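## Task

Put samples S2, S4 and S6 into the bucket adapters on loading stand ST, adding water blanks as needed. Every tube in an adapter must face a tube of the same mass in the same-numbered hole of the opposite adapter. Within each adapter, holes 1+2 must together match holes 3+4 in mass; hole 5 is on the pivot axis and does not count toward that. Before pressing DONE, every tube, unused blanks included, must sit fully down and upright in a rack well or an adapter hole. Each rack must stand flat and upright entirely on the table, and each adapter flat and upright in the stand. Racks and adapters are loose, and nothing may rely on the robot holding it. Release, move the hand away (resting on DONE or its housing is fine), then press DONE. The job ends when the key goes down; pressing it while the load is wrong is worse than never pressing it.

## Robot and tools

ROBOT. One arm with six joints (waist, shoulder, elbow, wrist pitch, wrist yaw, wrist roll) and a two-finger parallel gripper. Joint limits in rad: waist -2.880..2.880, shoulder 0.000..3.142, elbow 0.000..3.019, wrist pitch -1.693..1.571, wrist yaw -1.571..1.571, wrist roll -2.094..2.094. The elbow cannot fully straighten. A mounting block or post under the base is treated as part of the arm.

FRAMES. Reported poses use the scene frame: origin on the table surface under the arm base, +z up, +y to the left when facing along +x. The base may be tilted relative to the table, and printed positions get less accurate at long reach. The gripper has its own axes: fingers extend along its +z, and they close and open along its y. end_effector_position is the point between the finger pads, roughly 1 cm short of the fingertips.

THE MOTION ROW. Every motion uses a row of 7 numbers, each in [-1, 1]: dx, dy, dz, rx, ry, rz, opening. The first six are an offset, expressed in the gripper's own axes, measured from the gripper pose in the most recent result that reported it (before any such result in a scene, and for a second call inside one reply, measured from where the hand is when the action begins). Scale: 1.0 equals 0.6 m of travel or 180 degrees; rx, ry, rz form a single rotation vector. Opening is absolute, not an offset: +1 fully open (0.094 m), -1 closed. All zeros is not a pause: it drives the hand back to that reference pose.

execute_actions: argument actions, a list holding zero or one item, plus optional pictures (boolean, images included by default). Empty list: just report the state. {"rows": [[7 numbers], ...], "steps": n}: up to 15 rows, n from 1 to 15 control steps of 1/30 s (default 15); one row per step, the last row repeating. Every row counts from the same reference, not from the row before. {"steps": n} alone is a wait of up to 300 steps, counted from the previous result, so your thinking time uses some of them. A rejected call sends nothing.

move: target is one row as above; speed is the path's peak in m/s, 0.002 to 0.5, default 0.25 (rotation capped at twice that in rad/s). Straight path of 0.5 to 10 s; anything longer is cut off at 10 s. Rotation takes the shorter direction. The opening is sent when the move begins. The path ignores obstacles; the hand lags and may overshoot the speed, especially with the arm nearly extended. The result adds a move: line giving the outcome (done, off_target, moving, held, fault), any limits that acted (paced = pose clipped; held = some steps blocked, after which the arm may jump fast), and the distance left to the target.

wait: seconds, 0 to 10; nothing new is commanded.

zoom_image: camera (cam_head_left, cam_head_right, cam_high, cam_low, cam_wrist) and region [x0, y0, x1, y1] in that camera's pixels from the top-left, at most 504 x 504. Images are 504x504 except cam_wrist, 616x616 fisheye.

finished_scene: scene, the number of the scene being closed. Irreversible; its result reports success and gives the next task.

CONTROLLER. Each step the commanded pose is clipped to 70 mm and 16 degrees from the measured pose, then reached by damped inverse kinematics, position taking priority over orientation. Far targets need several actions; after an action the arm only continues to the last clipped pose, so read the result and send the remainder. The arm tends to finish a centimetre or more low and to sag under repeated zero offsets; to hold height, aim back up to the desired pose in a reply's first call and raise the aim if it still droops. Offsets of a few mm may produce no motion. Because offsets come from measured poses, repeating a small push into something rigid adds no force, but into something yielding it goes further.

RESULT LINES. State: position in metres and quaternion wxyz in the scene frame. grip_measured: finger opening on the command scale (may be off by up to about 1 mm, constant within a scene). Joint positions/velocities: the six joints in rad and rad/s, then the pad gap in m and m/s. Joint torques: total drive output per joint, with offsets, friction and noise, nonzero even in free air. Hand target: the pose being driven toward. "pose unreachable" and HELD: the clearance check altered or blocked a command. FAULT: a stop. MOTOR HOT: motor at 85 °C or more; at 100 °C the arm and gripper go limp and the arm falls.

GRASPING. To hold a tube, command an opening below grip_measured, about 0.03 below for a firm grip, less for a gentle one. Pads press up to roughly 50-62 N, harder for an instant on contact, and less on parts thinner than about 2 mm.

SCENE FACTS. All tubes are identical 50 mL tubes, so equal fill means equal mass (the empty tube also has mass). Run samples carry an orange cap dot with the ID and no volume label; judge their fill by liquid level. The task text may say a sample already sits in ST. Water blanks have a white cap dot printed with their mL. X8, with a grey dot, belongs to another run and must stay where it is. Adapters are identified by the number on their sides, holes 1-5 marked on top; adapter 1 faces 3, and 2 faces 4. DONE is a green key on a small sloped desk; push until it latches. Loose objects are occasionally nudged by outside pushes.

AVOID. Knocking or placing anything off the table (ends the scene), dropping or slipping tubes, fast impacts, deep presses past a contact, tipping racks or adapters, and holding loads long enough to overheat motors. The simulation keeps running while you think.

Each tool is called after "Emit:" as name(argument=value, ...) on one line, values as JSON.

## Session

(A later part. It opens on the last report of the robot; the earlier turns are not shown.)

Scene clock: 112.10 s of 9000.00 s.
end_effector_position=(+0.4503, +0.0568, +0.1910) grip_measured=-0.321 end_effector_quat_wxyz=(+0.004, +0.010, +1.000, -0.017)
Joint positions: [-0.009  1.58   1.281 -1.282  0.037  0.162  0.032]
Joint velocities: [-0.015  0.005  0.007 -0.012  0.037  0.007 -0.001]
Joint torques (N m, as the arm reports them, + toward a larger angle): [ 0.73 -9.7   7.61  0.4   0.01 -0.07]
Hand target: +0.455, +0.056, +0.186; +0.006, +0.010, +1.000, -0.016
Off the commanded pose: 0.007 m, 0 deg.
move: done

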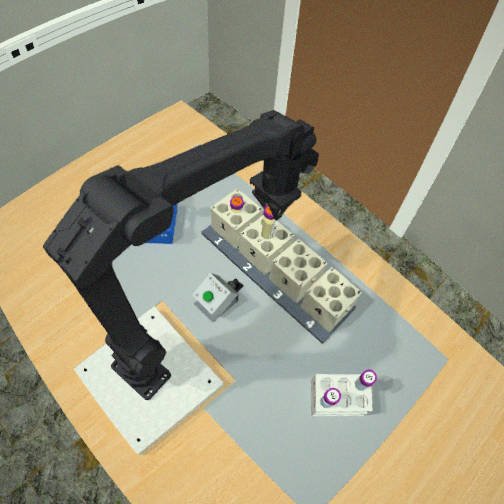

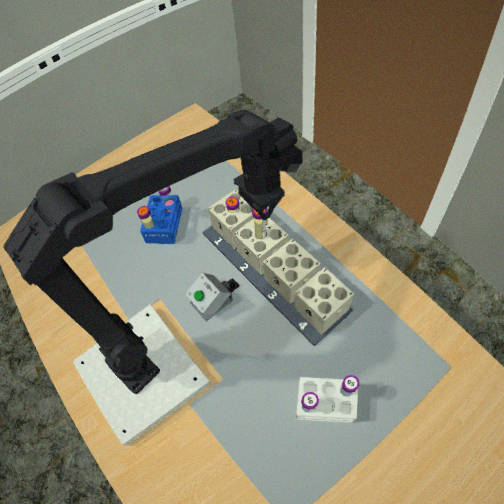

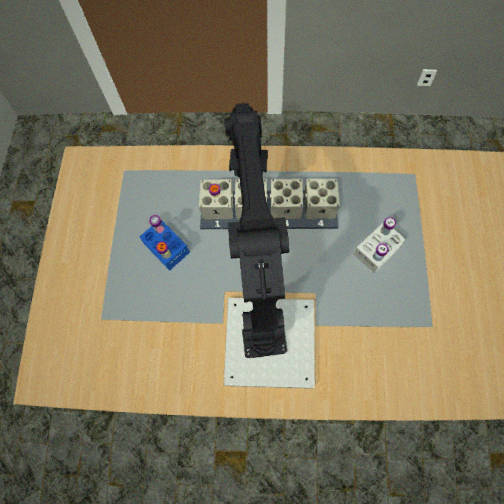

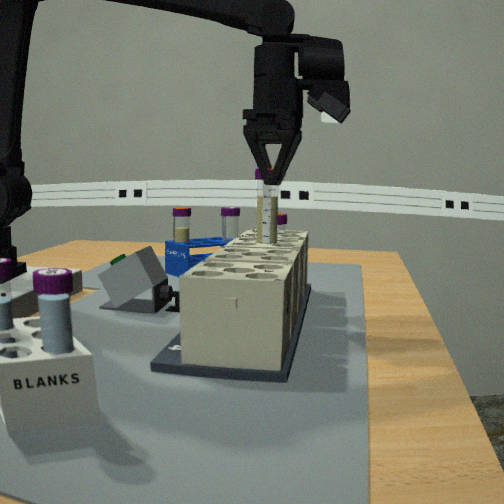

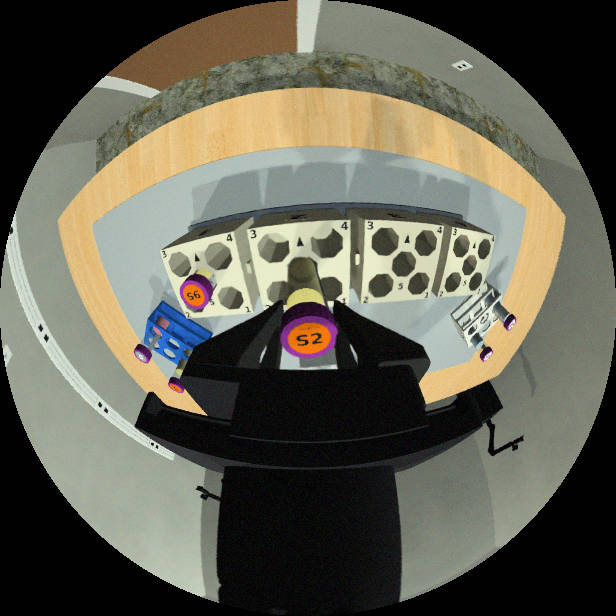

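Emit:
move(target=[-0.006,0.008,0.115,0,0,0,-0.345], speed=0.05)

Emit:
move(target=[0,0,0,0,0,0,0.2])

Emit:
move(target=[0,0,-0.14,0,0,0,0.2])

Emit:
move(target=[0.31,0.43,0.0,-0.012,-0.008,0,0.2])

Scene clock: 116.77 s of 9000.00 s.
end_effector_position=(+0.4505, +0.0570, +0.1314) grip_measured=-0.321 end_effector_quat_wxyz=(+0.005, +0.010, +1.000, -0.017)
Joint positions: [-0.009  1.635  1.181 -1.125  0.037  0.162  0.032]
Joint velocities: [ 0.005 -0.005  0.007 -0.007 -0.051 -0.037  0.   ]
Joint torques (N m, as the arm reports them, + toward a larger angle): [ 1.22 -9.21  7.    0.63  0.06  0.  ]
Hand target: +0.455, +0.059, +0.122; +0.004, +0.010, +1.000, -0.017
Off the commanded pose: 0.011 m, 0 deg.
move: off_target

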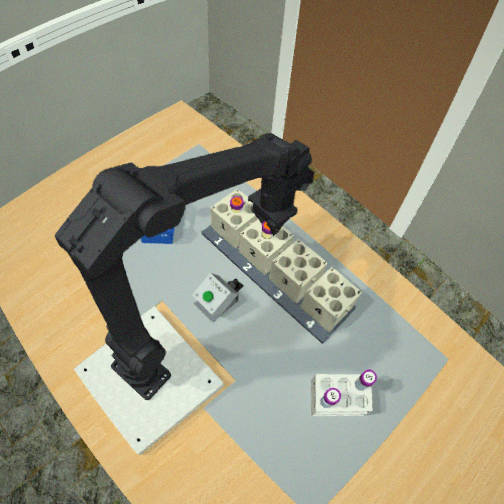

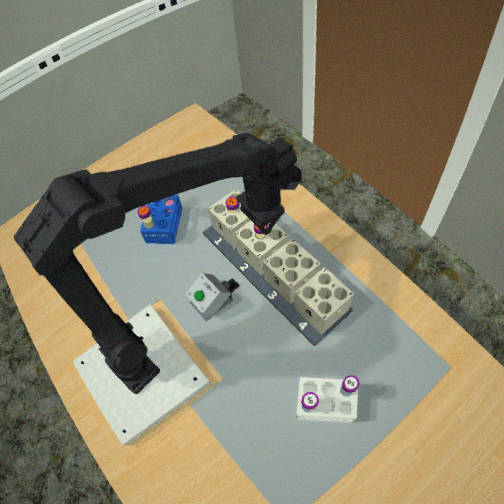

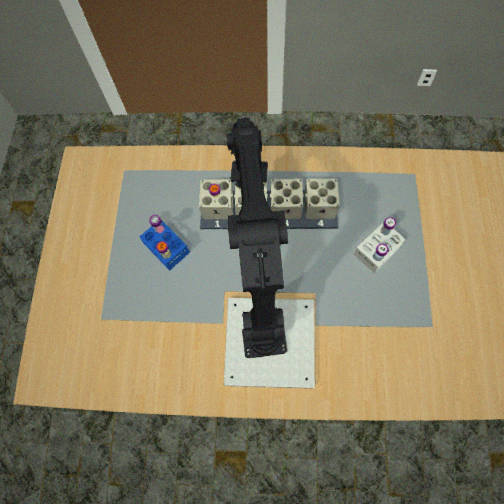

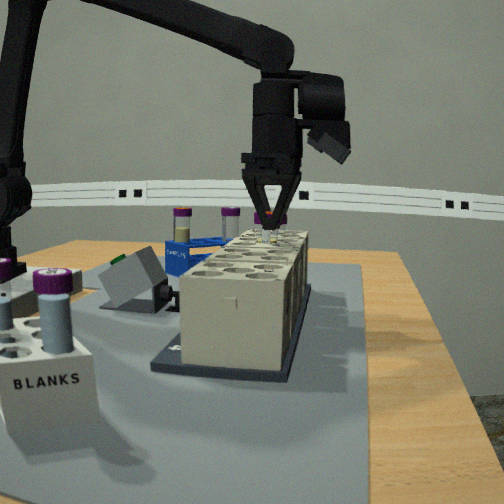

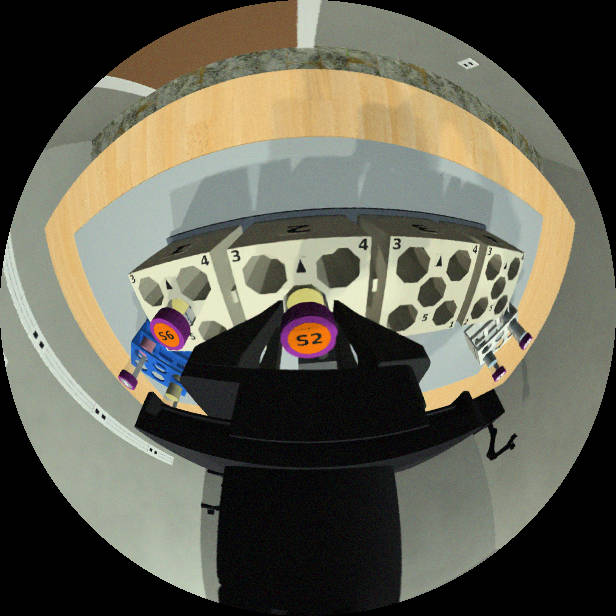

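Scene clock: 117.27 s of 9000.00 s.
end_effector_position=(+0.4499, +0.0569, +0.1308) grip_measured=+0.198 end_effector_quat_wxyz=(+0.004, +0.010, +1.000, -0.017)
Joint positions: [-0.009  1.635  1.18  -1.125  0.037  0.162  0.056]
Joint velocities: [-0.005 -0.005 -0.002  0.007 -0.022 -0.037 -0.001]
Joint torques (N m, as the arm reports them, + toward a larger angle): [  0.99 -10.8    7.06  -0.11   0.06  -0.03]
Hand target: +0.451, +0.057, +0.131; +0.005, +0.010, +1.000, -0.017
Off the commanded pose: 0.001 m, 0 deg.
move: done

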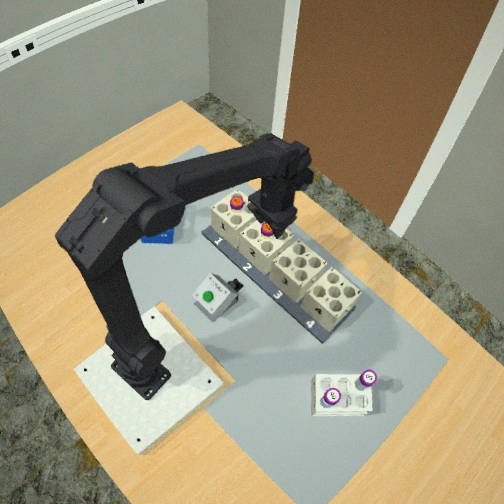

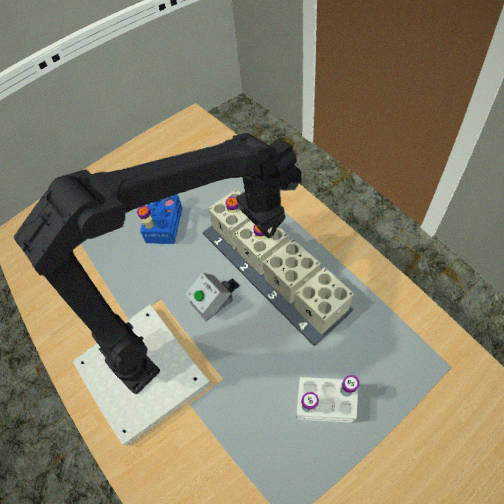

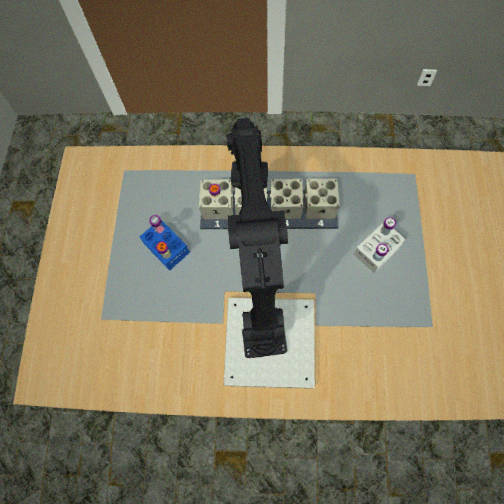

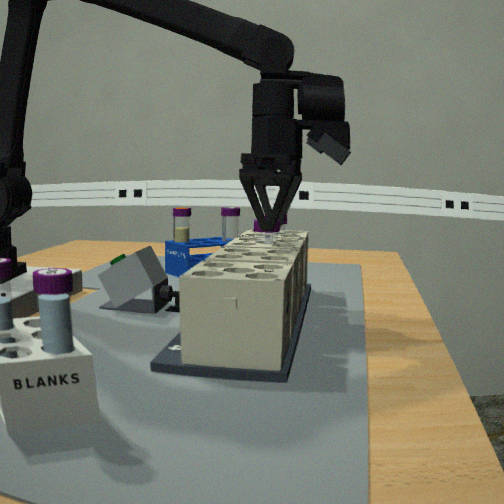

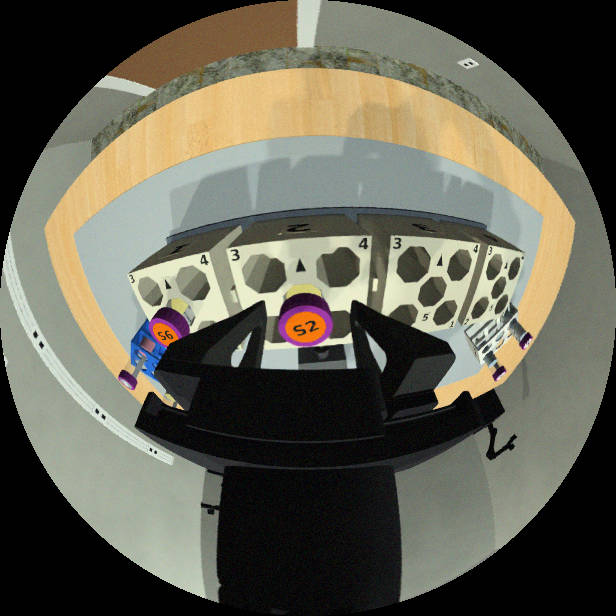

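Scene clock: 118.13 s of 9000.00 s.
end_effector_position=(+0.4402, +0.0553, +0.2029) grip_measured=+0.198 end_effector_quat_wxyz=(-0.006, +0.010, +1.000, -0.018)
Joint positions: [-0.009  1.559  1.289 -1.332  0.037  0.162  0.056]
Joint velocities: [-0.015  0.005 -0.007  0.007  0.022  0.007 -0.001]
Joint torques (N m, as the arm reports them, + toward a larger angle): [  1.65 -10.09   9.81  -0.51   0.06   0.03]
Hand target: +0.448, +0.060, +0.215; +0.005, +0.010, +1.000, -0.017
Off the commanded pose: 0.016 m, 1 deg.
move: off_target

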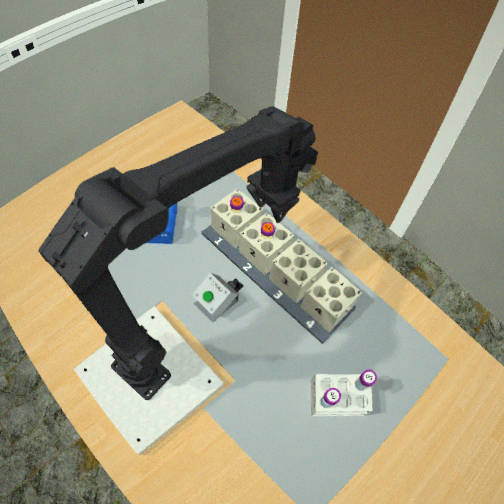

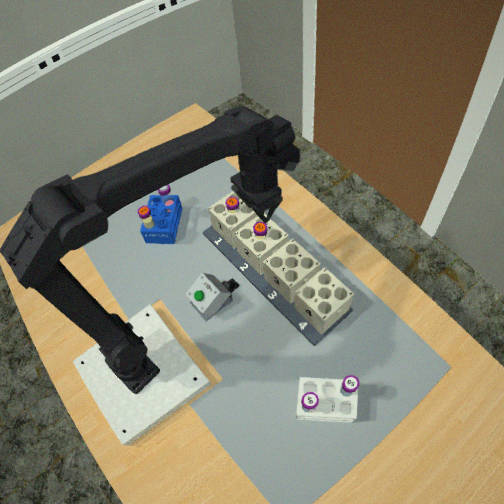

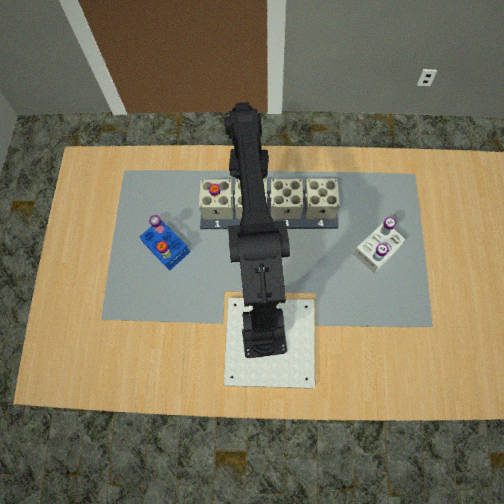

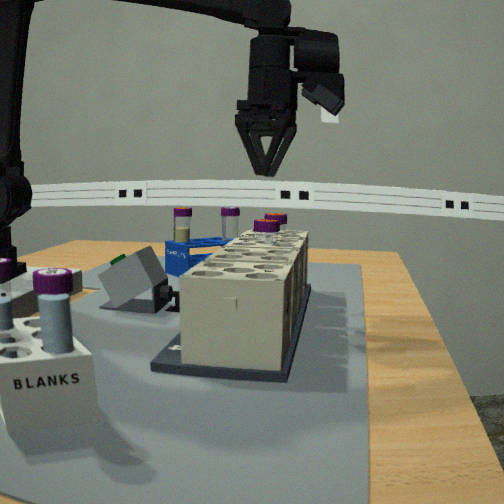

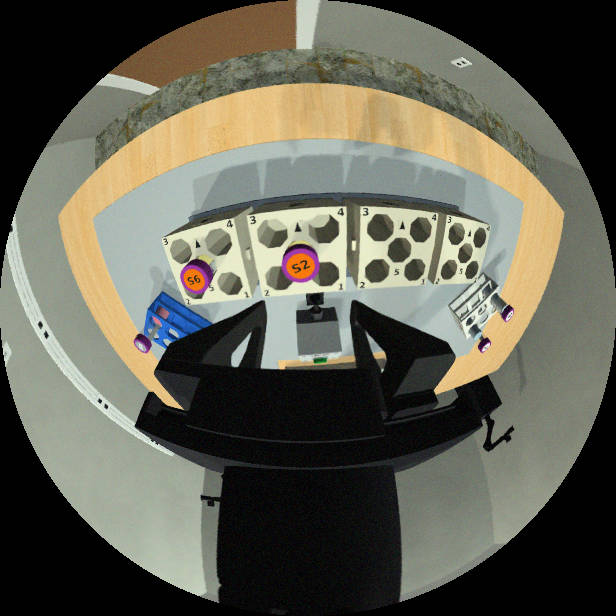

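Scene clock: 120.03 s of 9000.00 s.
end_effector_position=(+0.2493, +0.3082, +0.1873) grip_measured=+0.198 end_effector_quat_wxyz=(-0.005, +0.001, +1.000, -0.013)
Joint positions: [ 0.739  1.454  1.132 -1.287  0.001  0.891  0.056]
Joint velocities: [-0.005  0.005 -0.007  0.012 -0.037 -0.022  0.   ]
Joint torques (N m, as the arm reports them, + toward a larger angle): [ 0.39 -7.61  9.81  0.26  0.18  0.05]
Hand target: +0.261, +0.319, +0.194; +0.006, +0.010, +1.000, -0.001
Off the commanded pose: 0.016 m, 2 deg.
move: off_target

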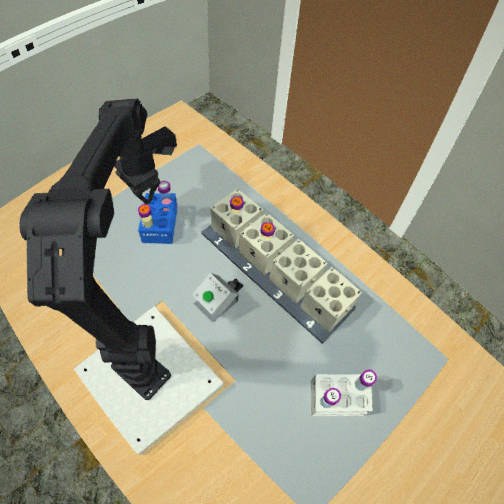

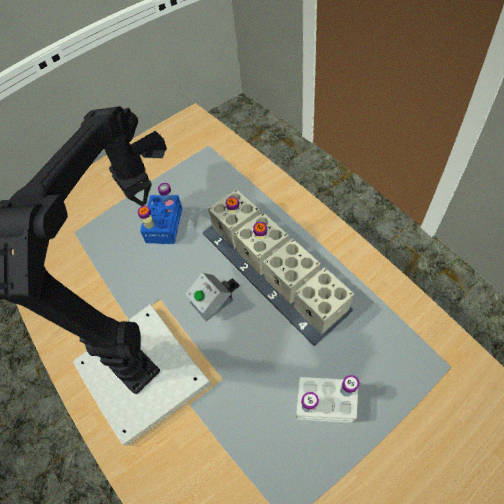

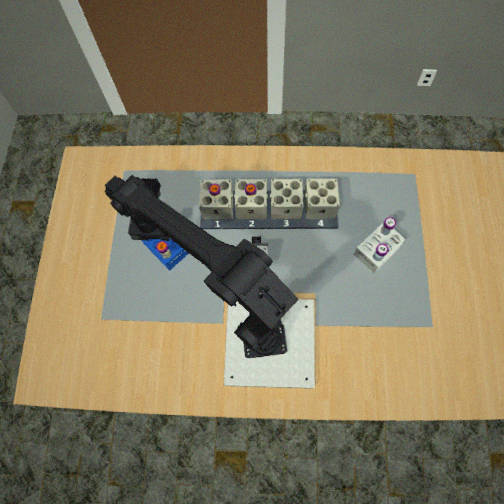

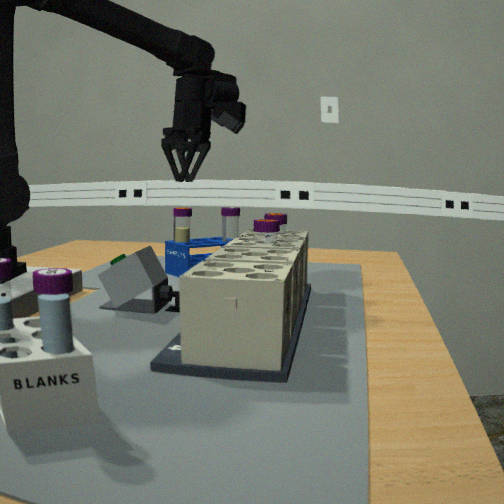

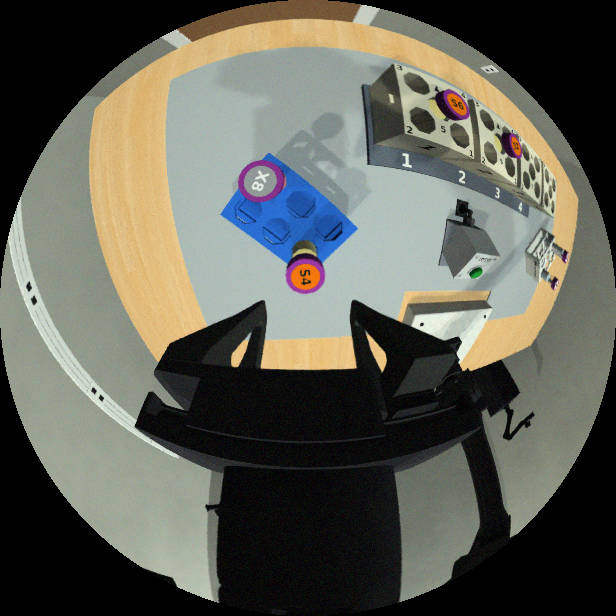

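Emit:
move(target=[-0.008,0.016,0.115,-0.006,0,0,0.2], speed=0.1)

Scene clock: 123.03 s of 9000.00 s.
end_effector_position=(+0.2516, +0.3124, +0.1204) grip_measured=+0.198 end_effector_quat_wxyz=(-0.006, +0.002, +1.000, -0.007)
Joint positions: [ 0.739  1.532  1.028 -1.096 -0.007  0.894  0.056]
Joint velocities: [-0.015 -0.005 -0.007 -0.012 -0.022 -0.037 -0.   ]
Joint torques (N m, as the arm reports them, + toward a larger angle): [ 0.82 -8.42  7.03  0.3  -0.02 -0.06]
Hand target: +0.254, +0.316, +0.118; -0.005, +0.001, +1.000, -0.003
Off the commanded pose: 0.005 m, 0 deg.
move: done

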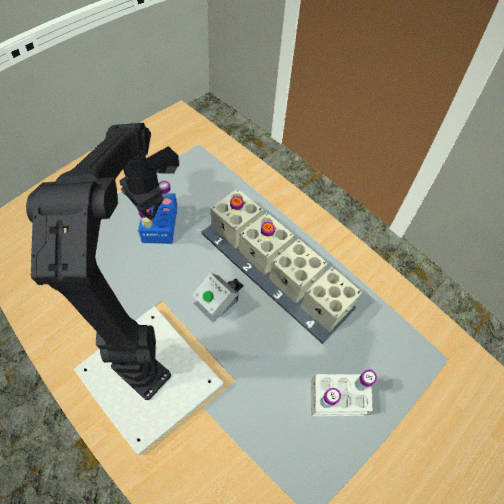

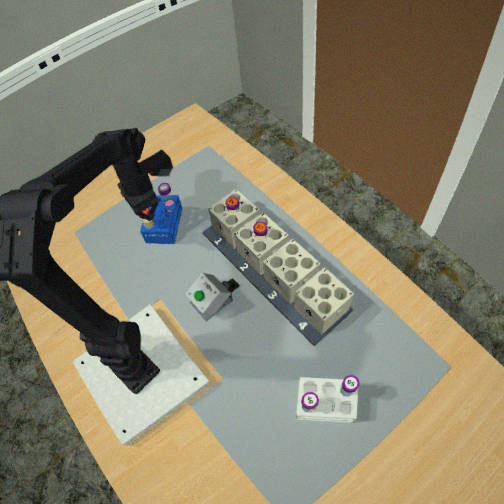

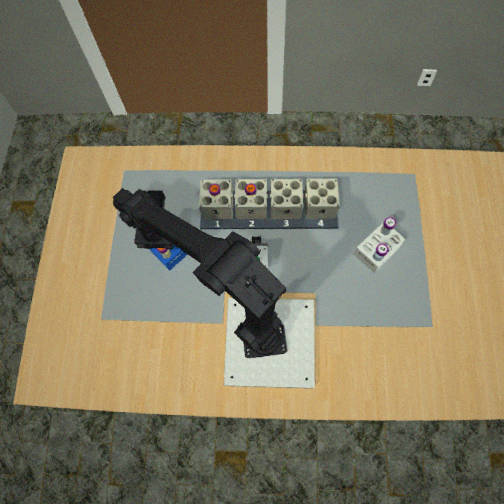

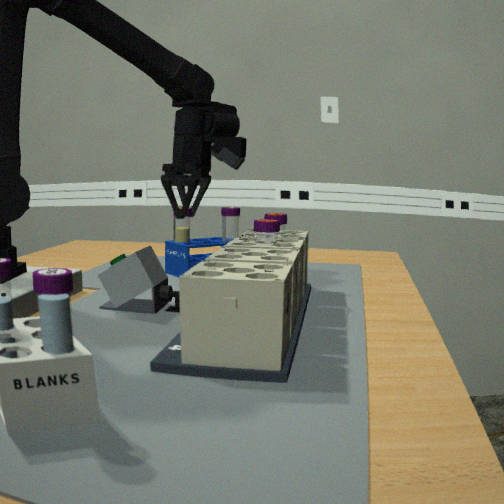

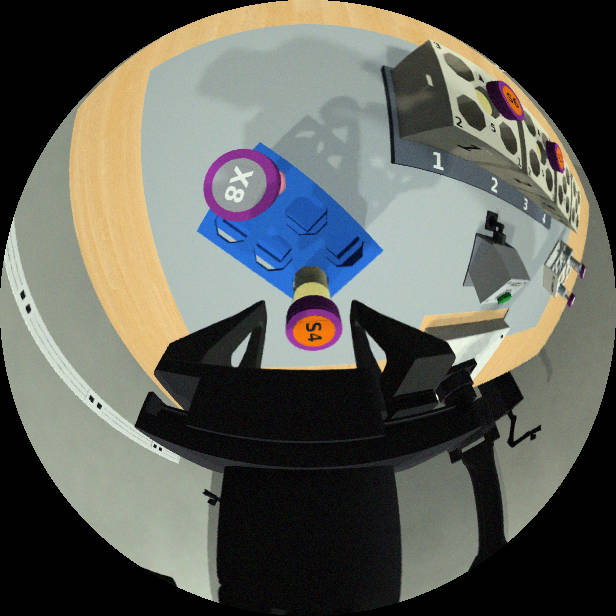

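Emit:
move(target=[0,-0.009,0.006,0,0,0,0.1], speed=0.05)

Emit:
move(target=[0,0,0,0,0,0,-0.345])

Emit:
move(target=[-0.005,0.008,-0.26,0,0,0,-0.345], speed=0.1)

Emit:
move(target=[-0.34,-0.76,0.03,-0.012,-0.018,0,-0.345])

Emit:
zoom_image(camera="cam_low", region=[160, 90, 360, 290])

Scene clock: 129.60 s of 9000.00 s.
end_effector_position=(+0.2467, +0.3059, +0.1141) grip_measured=+0.102 end_effector_quat_wxyz=(-0.012, +0.003, +1.000, -0.014)
Joint positions: [ 0.738  1.532  1.008 -1.096 -0.007  0.894  0.052]
Joint velocities: [ 0.005 -0.005  0.002 -0.027  0.081 -0.022  0.   ]
Joint torques (N m, as the arm reports them, + toward a larger angle): [ 0.38 -9.42  6.68  0.25  0.11 -0.11]
Hand target: +0.251, +0.307, +0.117; -0.006, +0.002, +1.000, -0.007
Off the commanded pose: 0.006 m, 1 deg.
After step 90, 2.87 s passed at rest.
move: done

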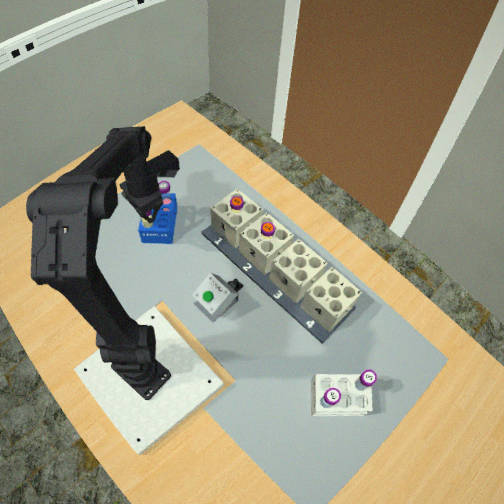

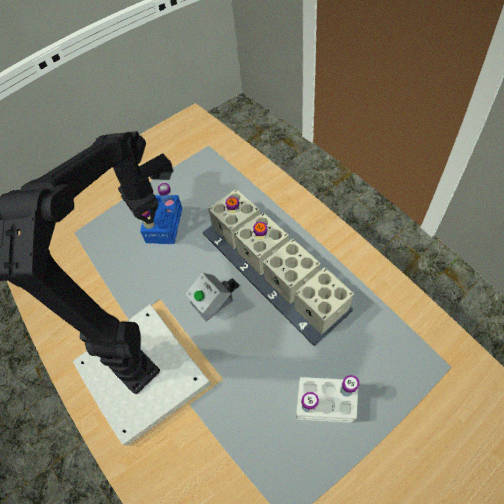

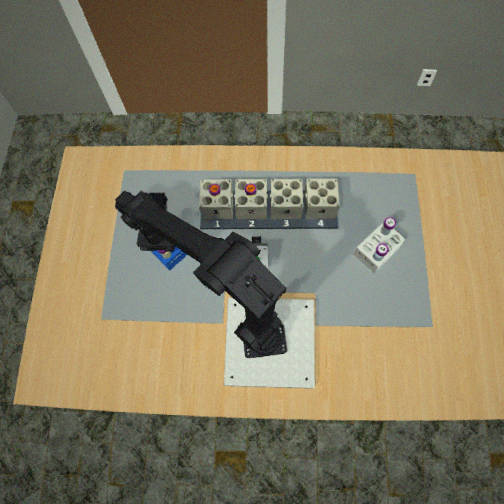

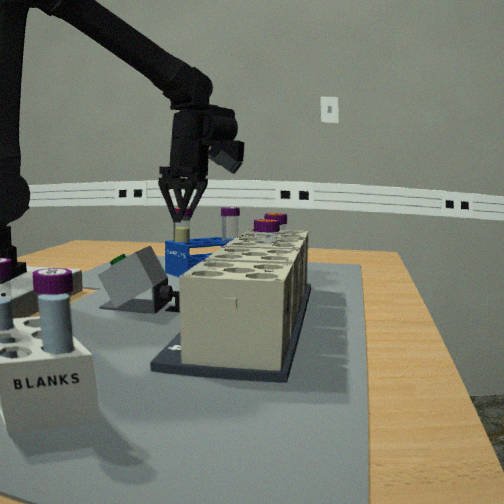

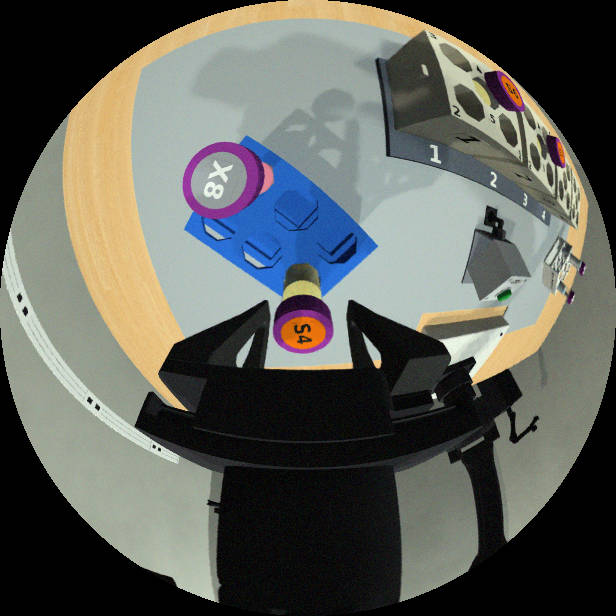

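Scene clock: 130.10 s of 9000.00 s.
end_effector_position=(+0.2465, +0.3056, +0.1139) grip_measured=-0.327 end_effector_quat_wxyz=(-0.012, +0.003, +1.000, -0.015)
Joint positions: [ 0.738  1.532  1.008 -1.096 -0.007  0.894  0.032]
Joint velocities: [-0.005 -0.015 -0.012 -0.007 -0.007 -0.095  0.   ]
Joint torques (N m, as the arm reports them, + toward a larger angle): [ 1.   -8.89  6.62 -0.2   0.09 -0.03]
Hand target: +0.247, +0.306, +0.114; -0.012, +0.003, +1.000, -0.014
Off the commanded pose: 0.000 m, 0 deg.
move: done

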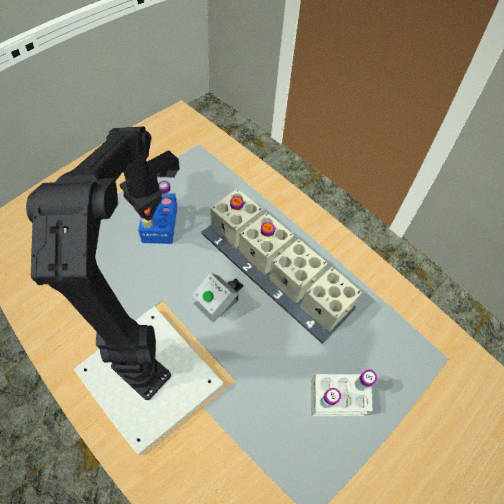

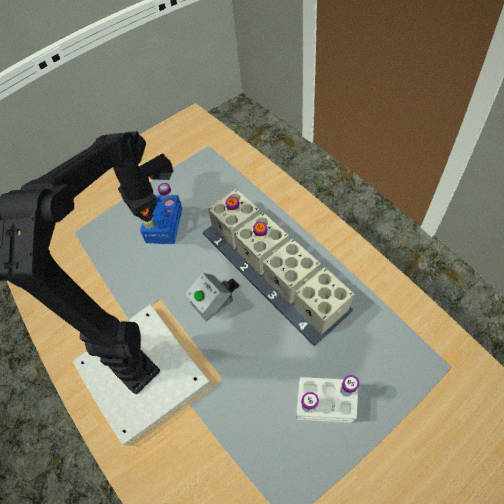

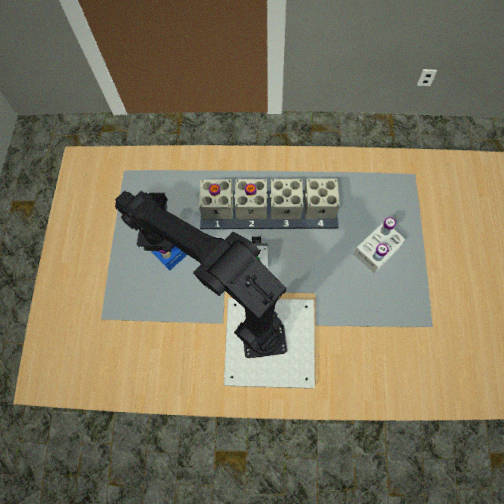

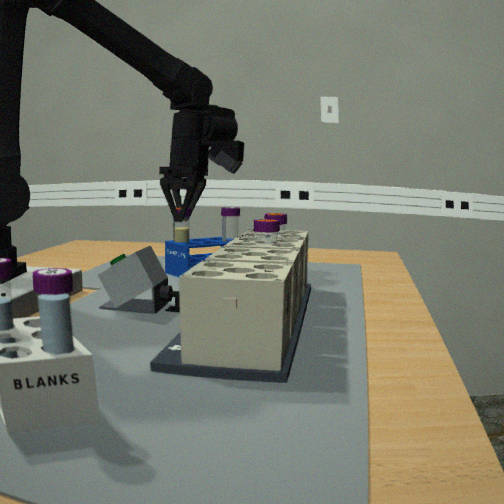

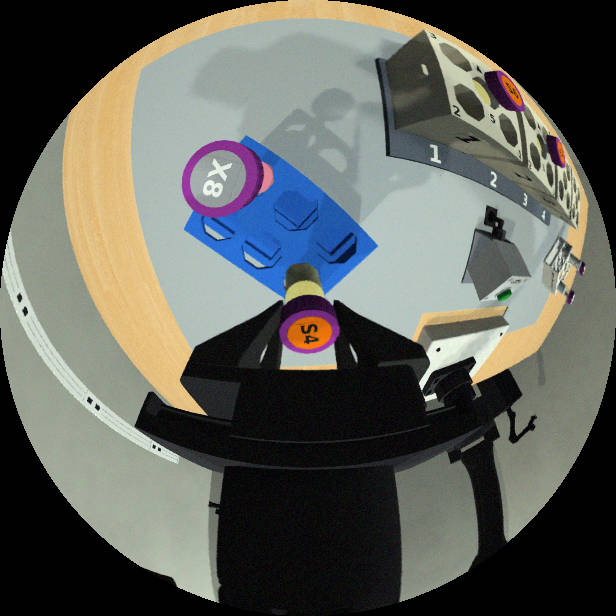

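Scene clock: 132.07 s of 9000.00 s.
end_effector_position=(+0.2463, +0.3069, +0.2460) grip_measured=-0.327 end_effector_quat_wxyz=(-0.028, +0.003, +0.999, -0.035)
Joint positions: [ 0.738  1.452  1.286 -1.507 -0.007  0.894  0.032]
Joint velocities: [0.005 0.005 0.017 0.002 0.022 0.007 0.001]
Joint torques (N m, as the arm reports them, + toward a larger angle): [  0.93 -10.19  10.64  -0.64   0.1   -0.03]
Hand target: +0.251, +0.314, +0.270; -0.012, +0.003, +1.000, -0.015
Off the commanded pose: 0.026 m, 3 deg.
move: off_target

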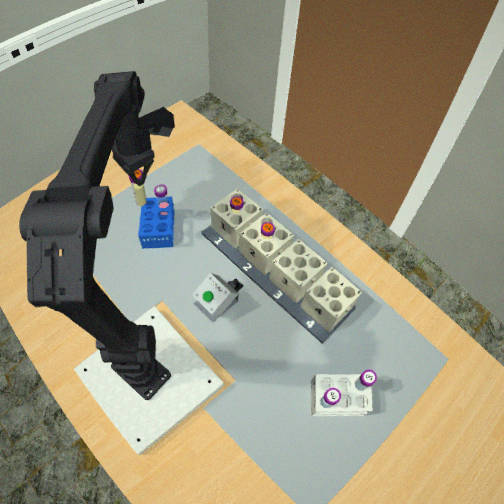

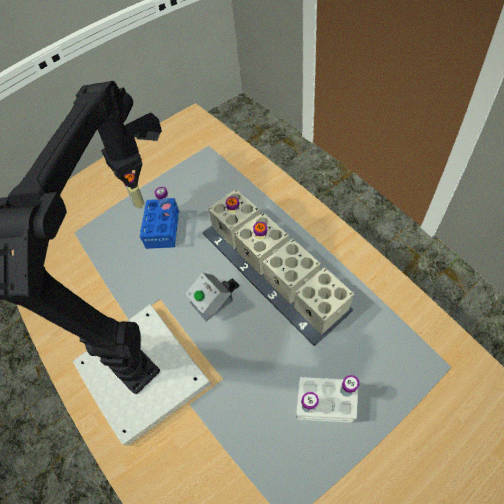

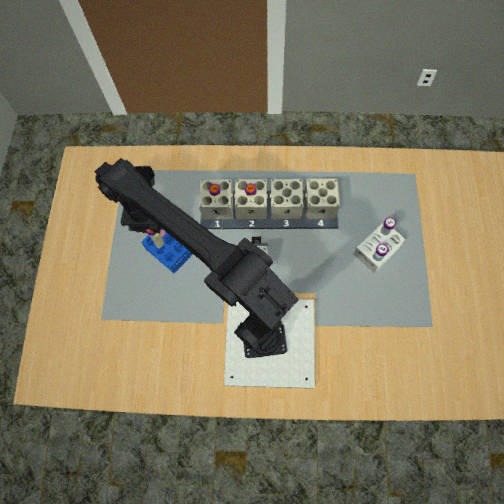

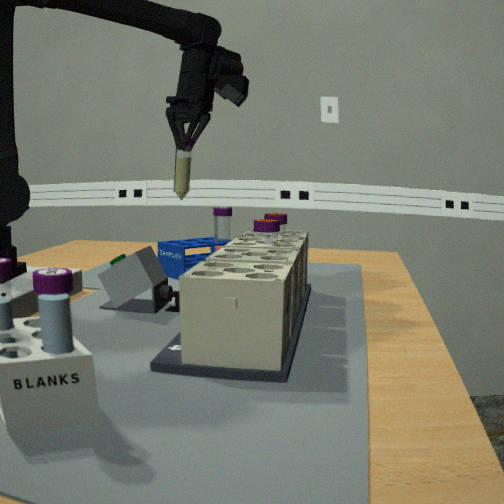

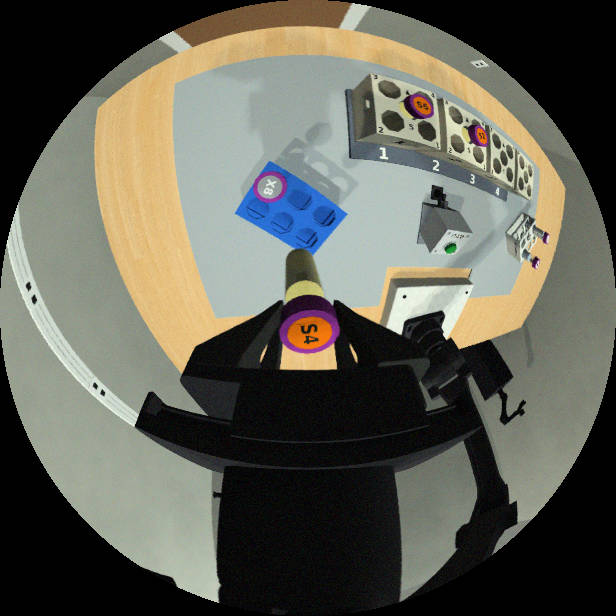

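Scene clock: 134.63 s of 9000.00 s.
end_effector_position=(+0.4259, -0.1509, +0.2356) grip_measured=-0.327 end_effector_quat_wxyz=(-0.020, +0.011, +1.000, -0.010)
Joint positions: [-0.471  1.567  1.389 -1.435  0.039 -0.299  0.032]
Joint velocities: [-0.005 -0.015 -0.012 -0.017  0.022 -0.007 -0.   ]
Joint torques (N m, as the arm reports them, + toward a larger angle): [  1.65 -10.21  11.01   0.02  -0.08  -0.12]
Hand target: +0.442, -0.153, +0.250; +0.002, +0.002, +1.000, -0.015
Off the commanded pose: 0.025 m, 3 deg.
move: off_target

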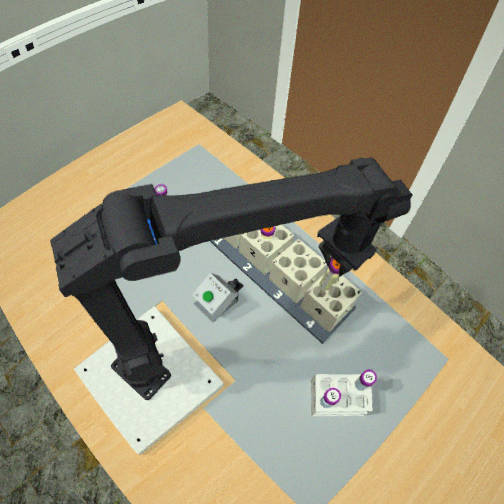

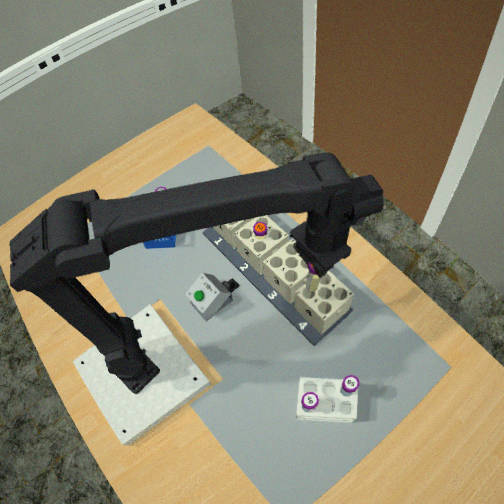

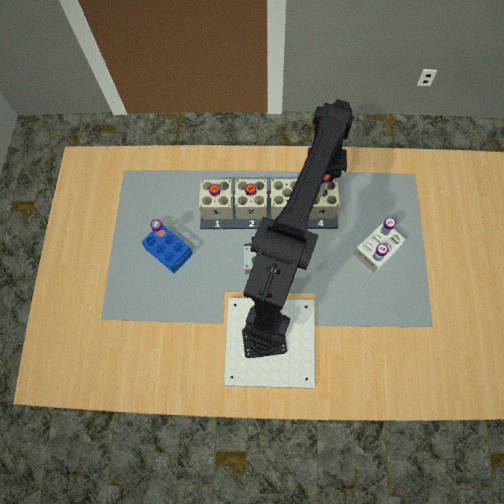

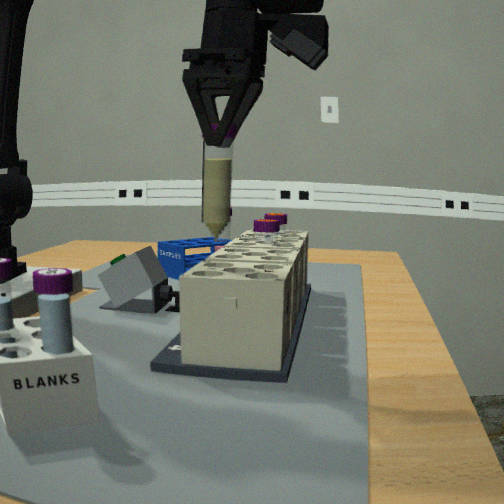

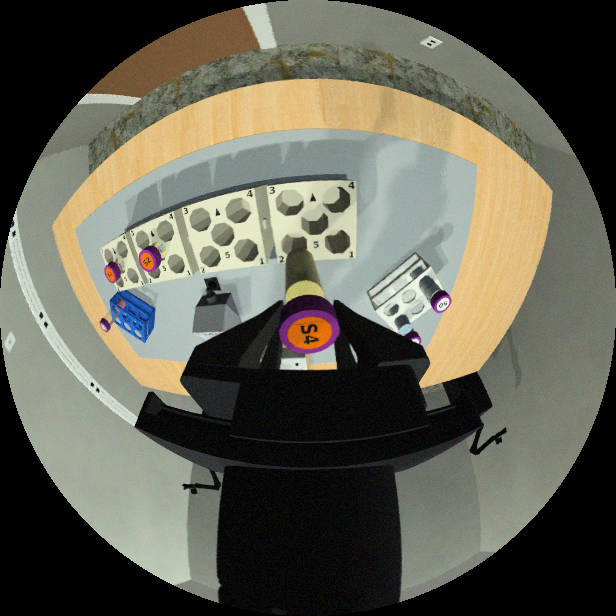

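Region (160, 90, 360, 290) of cam_low's 504x504 image, scaled by 2.520, with more detail than that image has.

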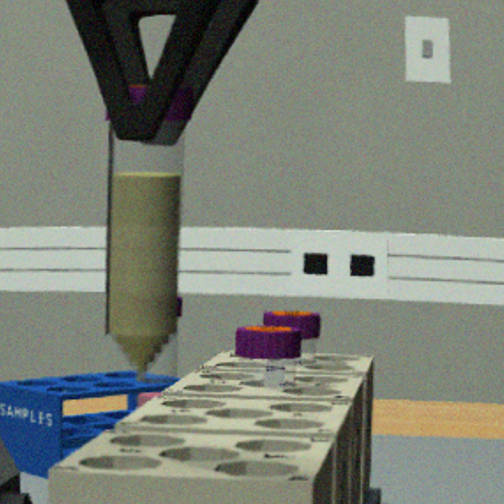

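Emit:
move(target=[-0.048,-0.018,0.04,0.008,-0.02,0,-0.35], speed=0.08)

Scene clock: 137.67 s of 9000.00 s.
end_effector_position=(+0.4489, -0.1588, +0.2123) grip_measured=-0.328 end_effector_quat_wxyz=(+0.007, +0.010, +1.000, -0.019)
Joint positions: [-0.471  1.605  1.372 -1.323  0.041 -0.302  0.032]
Joint velocities: [-0.015 -0.005 -0.002 -0.002  0.051  0.066 -0.001]
Joint torques (N m, as the arm reports them, + toward a larger angle): [  0.77 -10.67   7.94   0.45   0.15  -0.08]
Hand target: +0.453, -0.163, +0.211; +0.011, +0.010, +1.000, -0.023
Off the commanded pose: 0.006 m, 1 deg.
move: done

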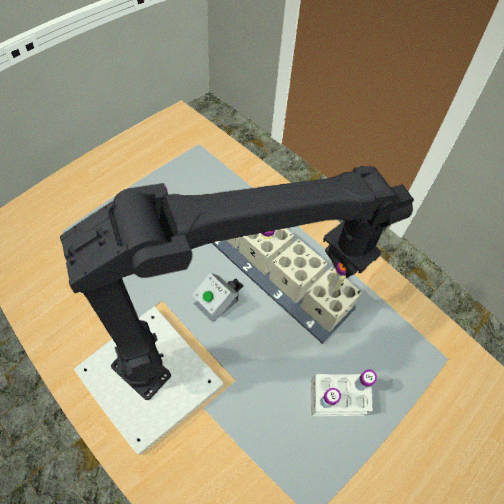

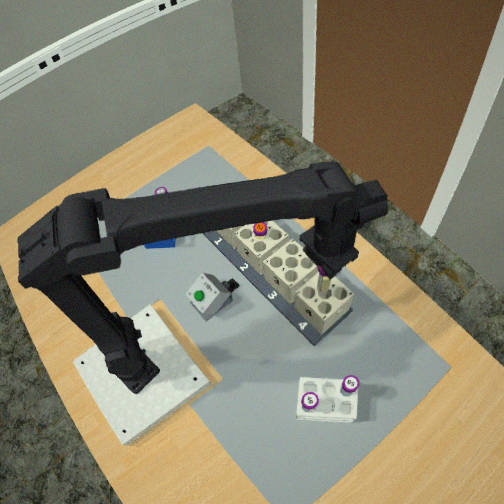

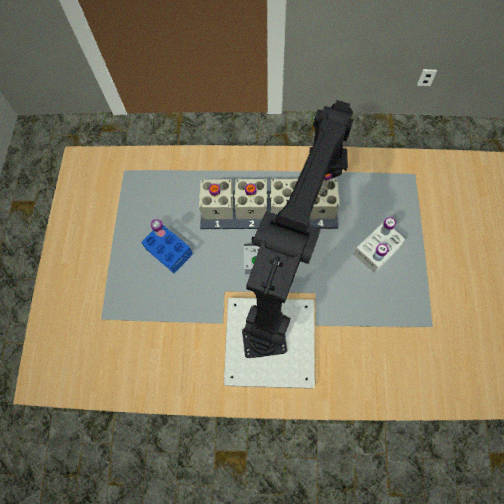

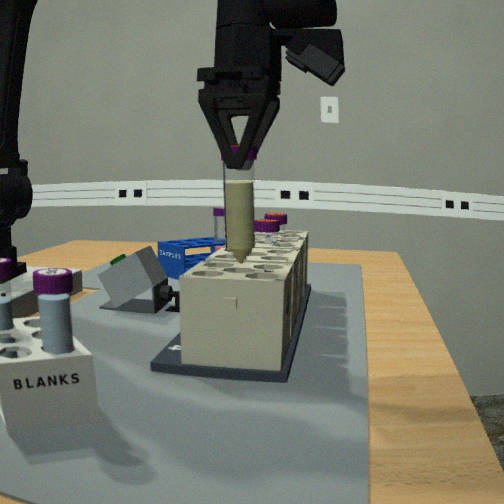

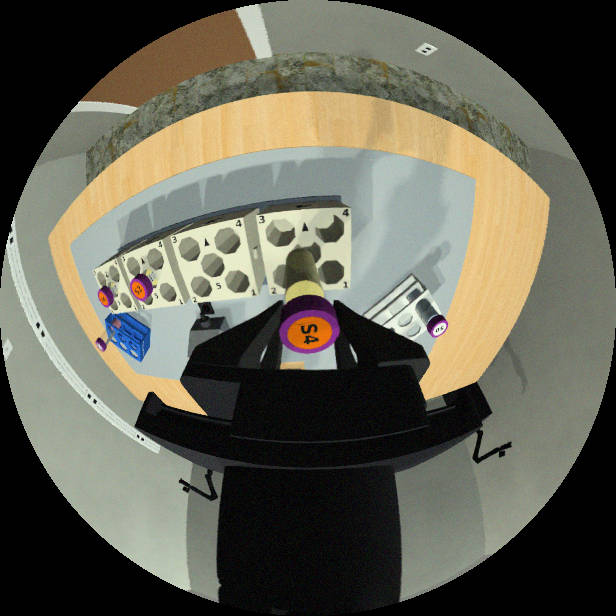

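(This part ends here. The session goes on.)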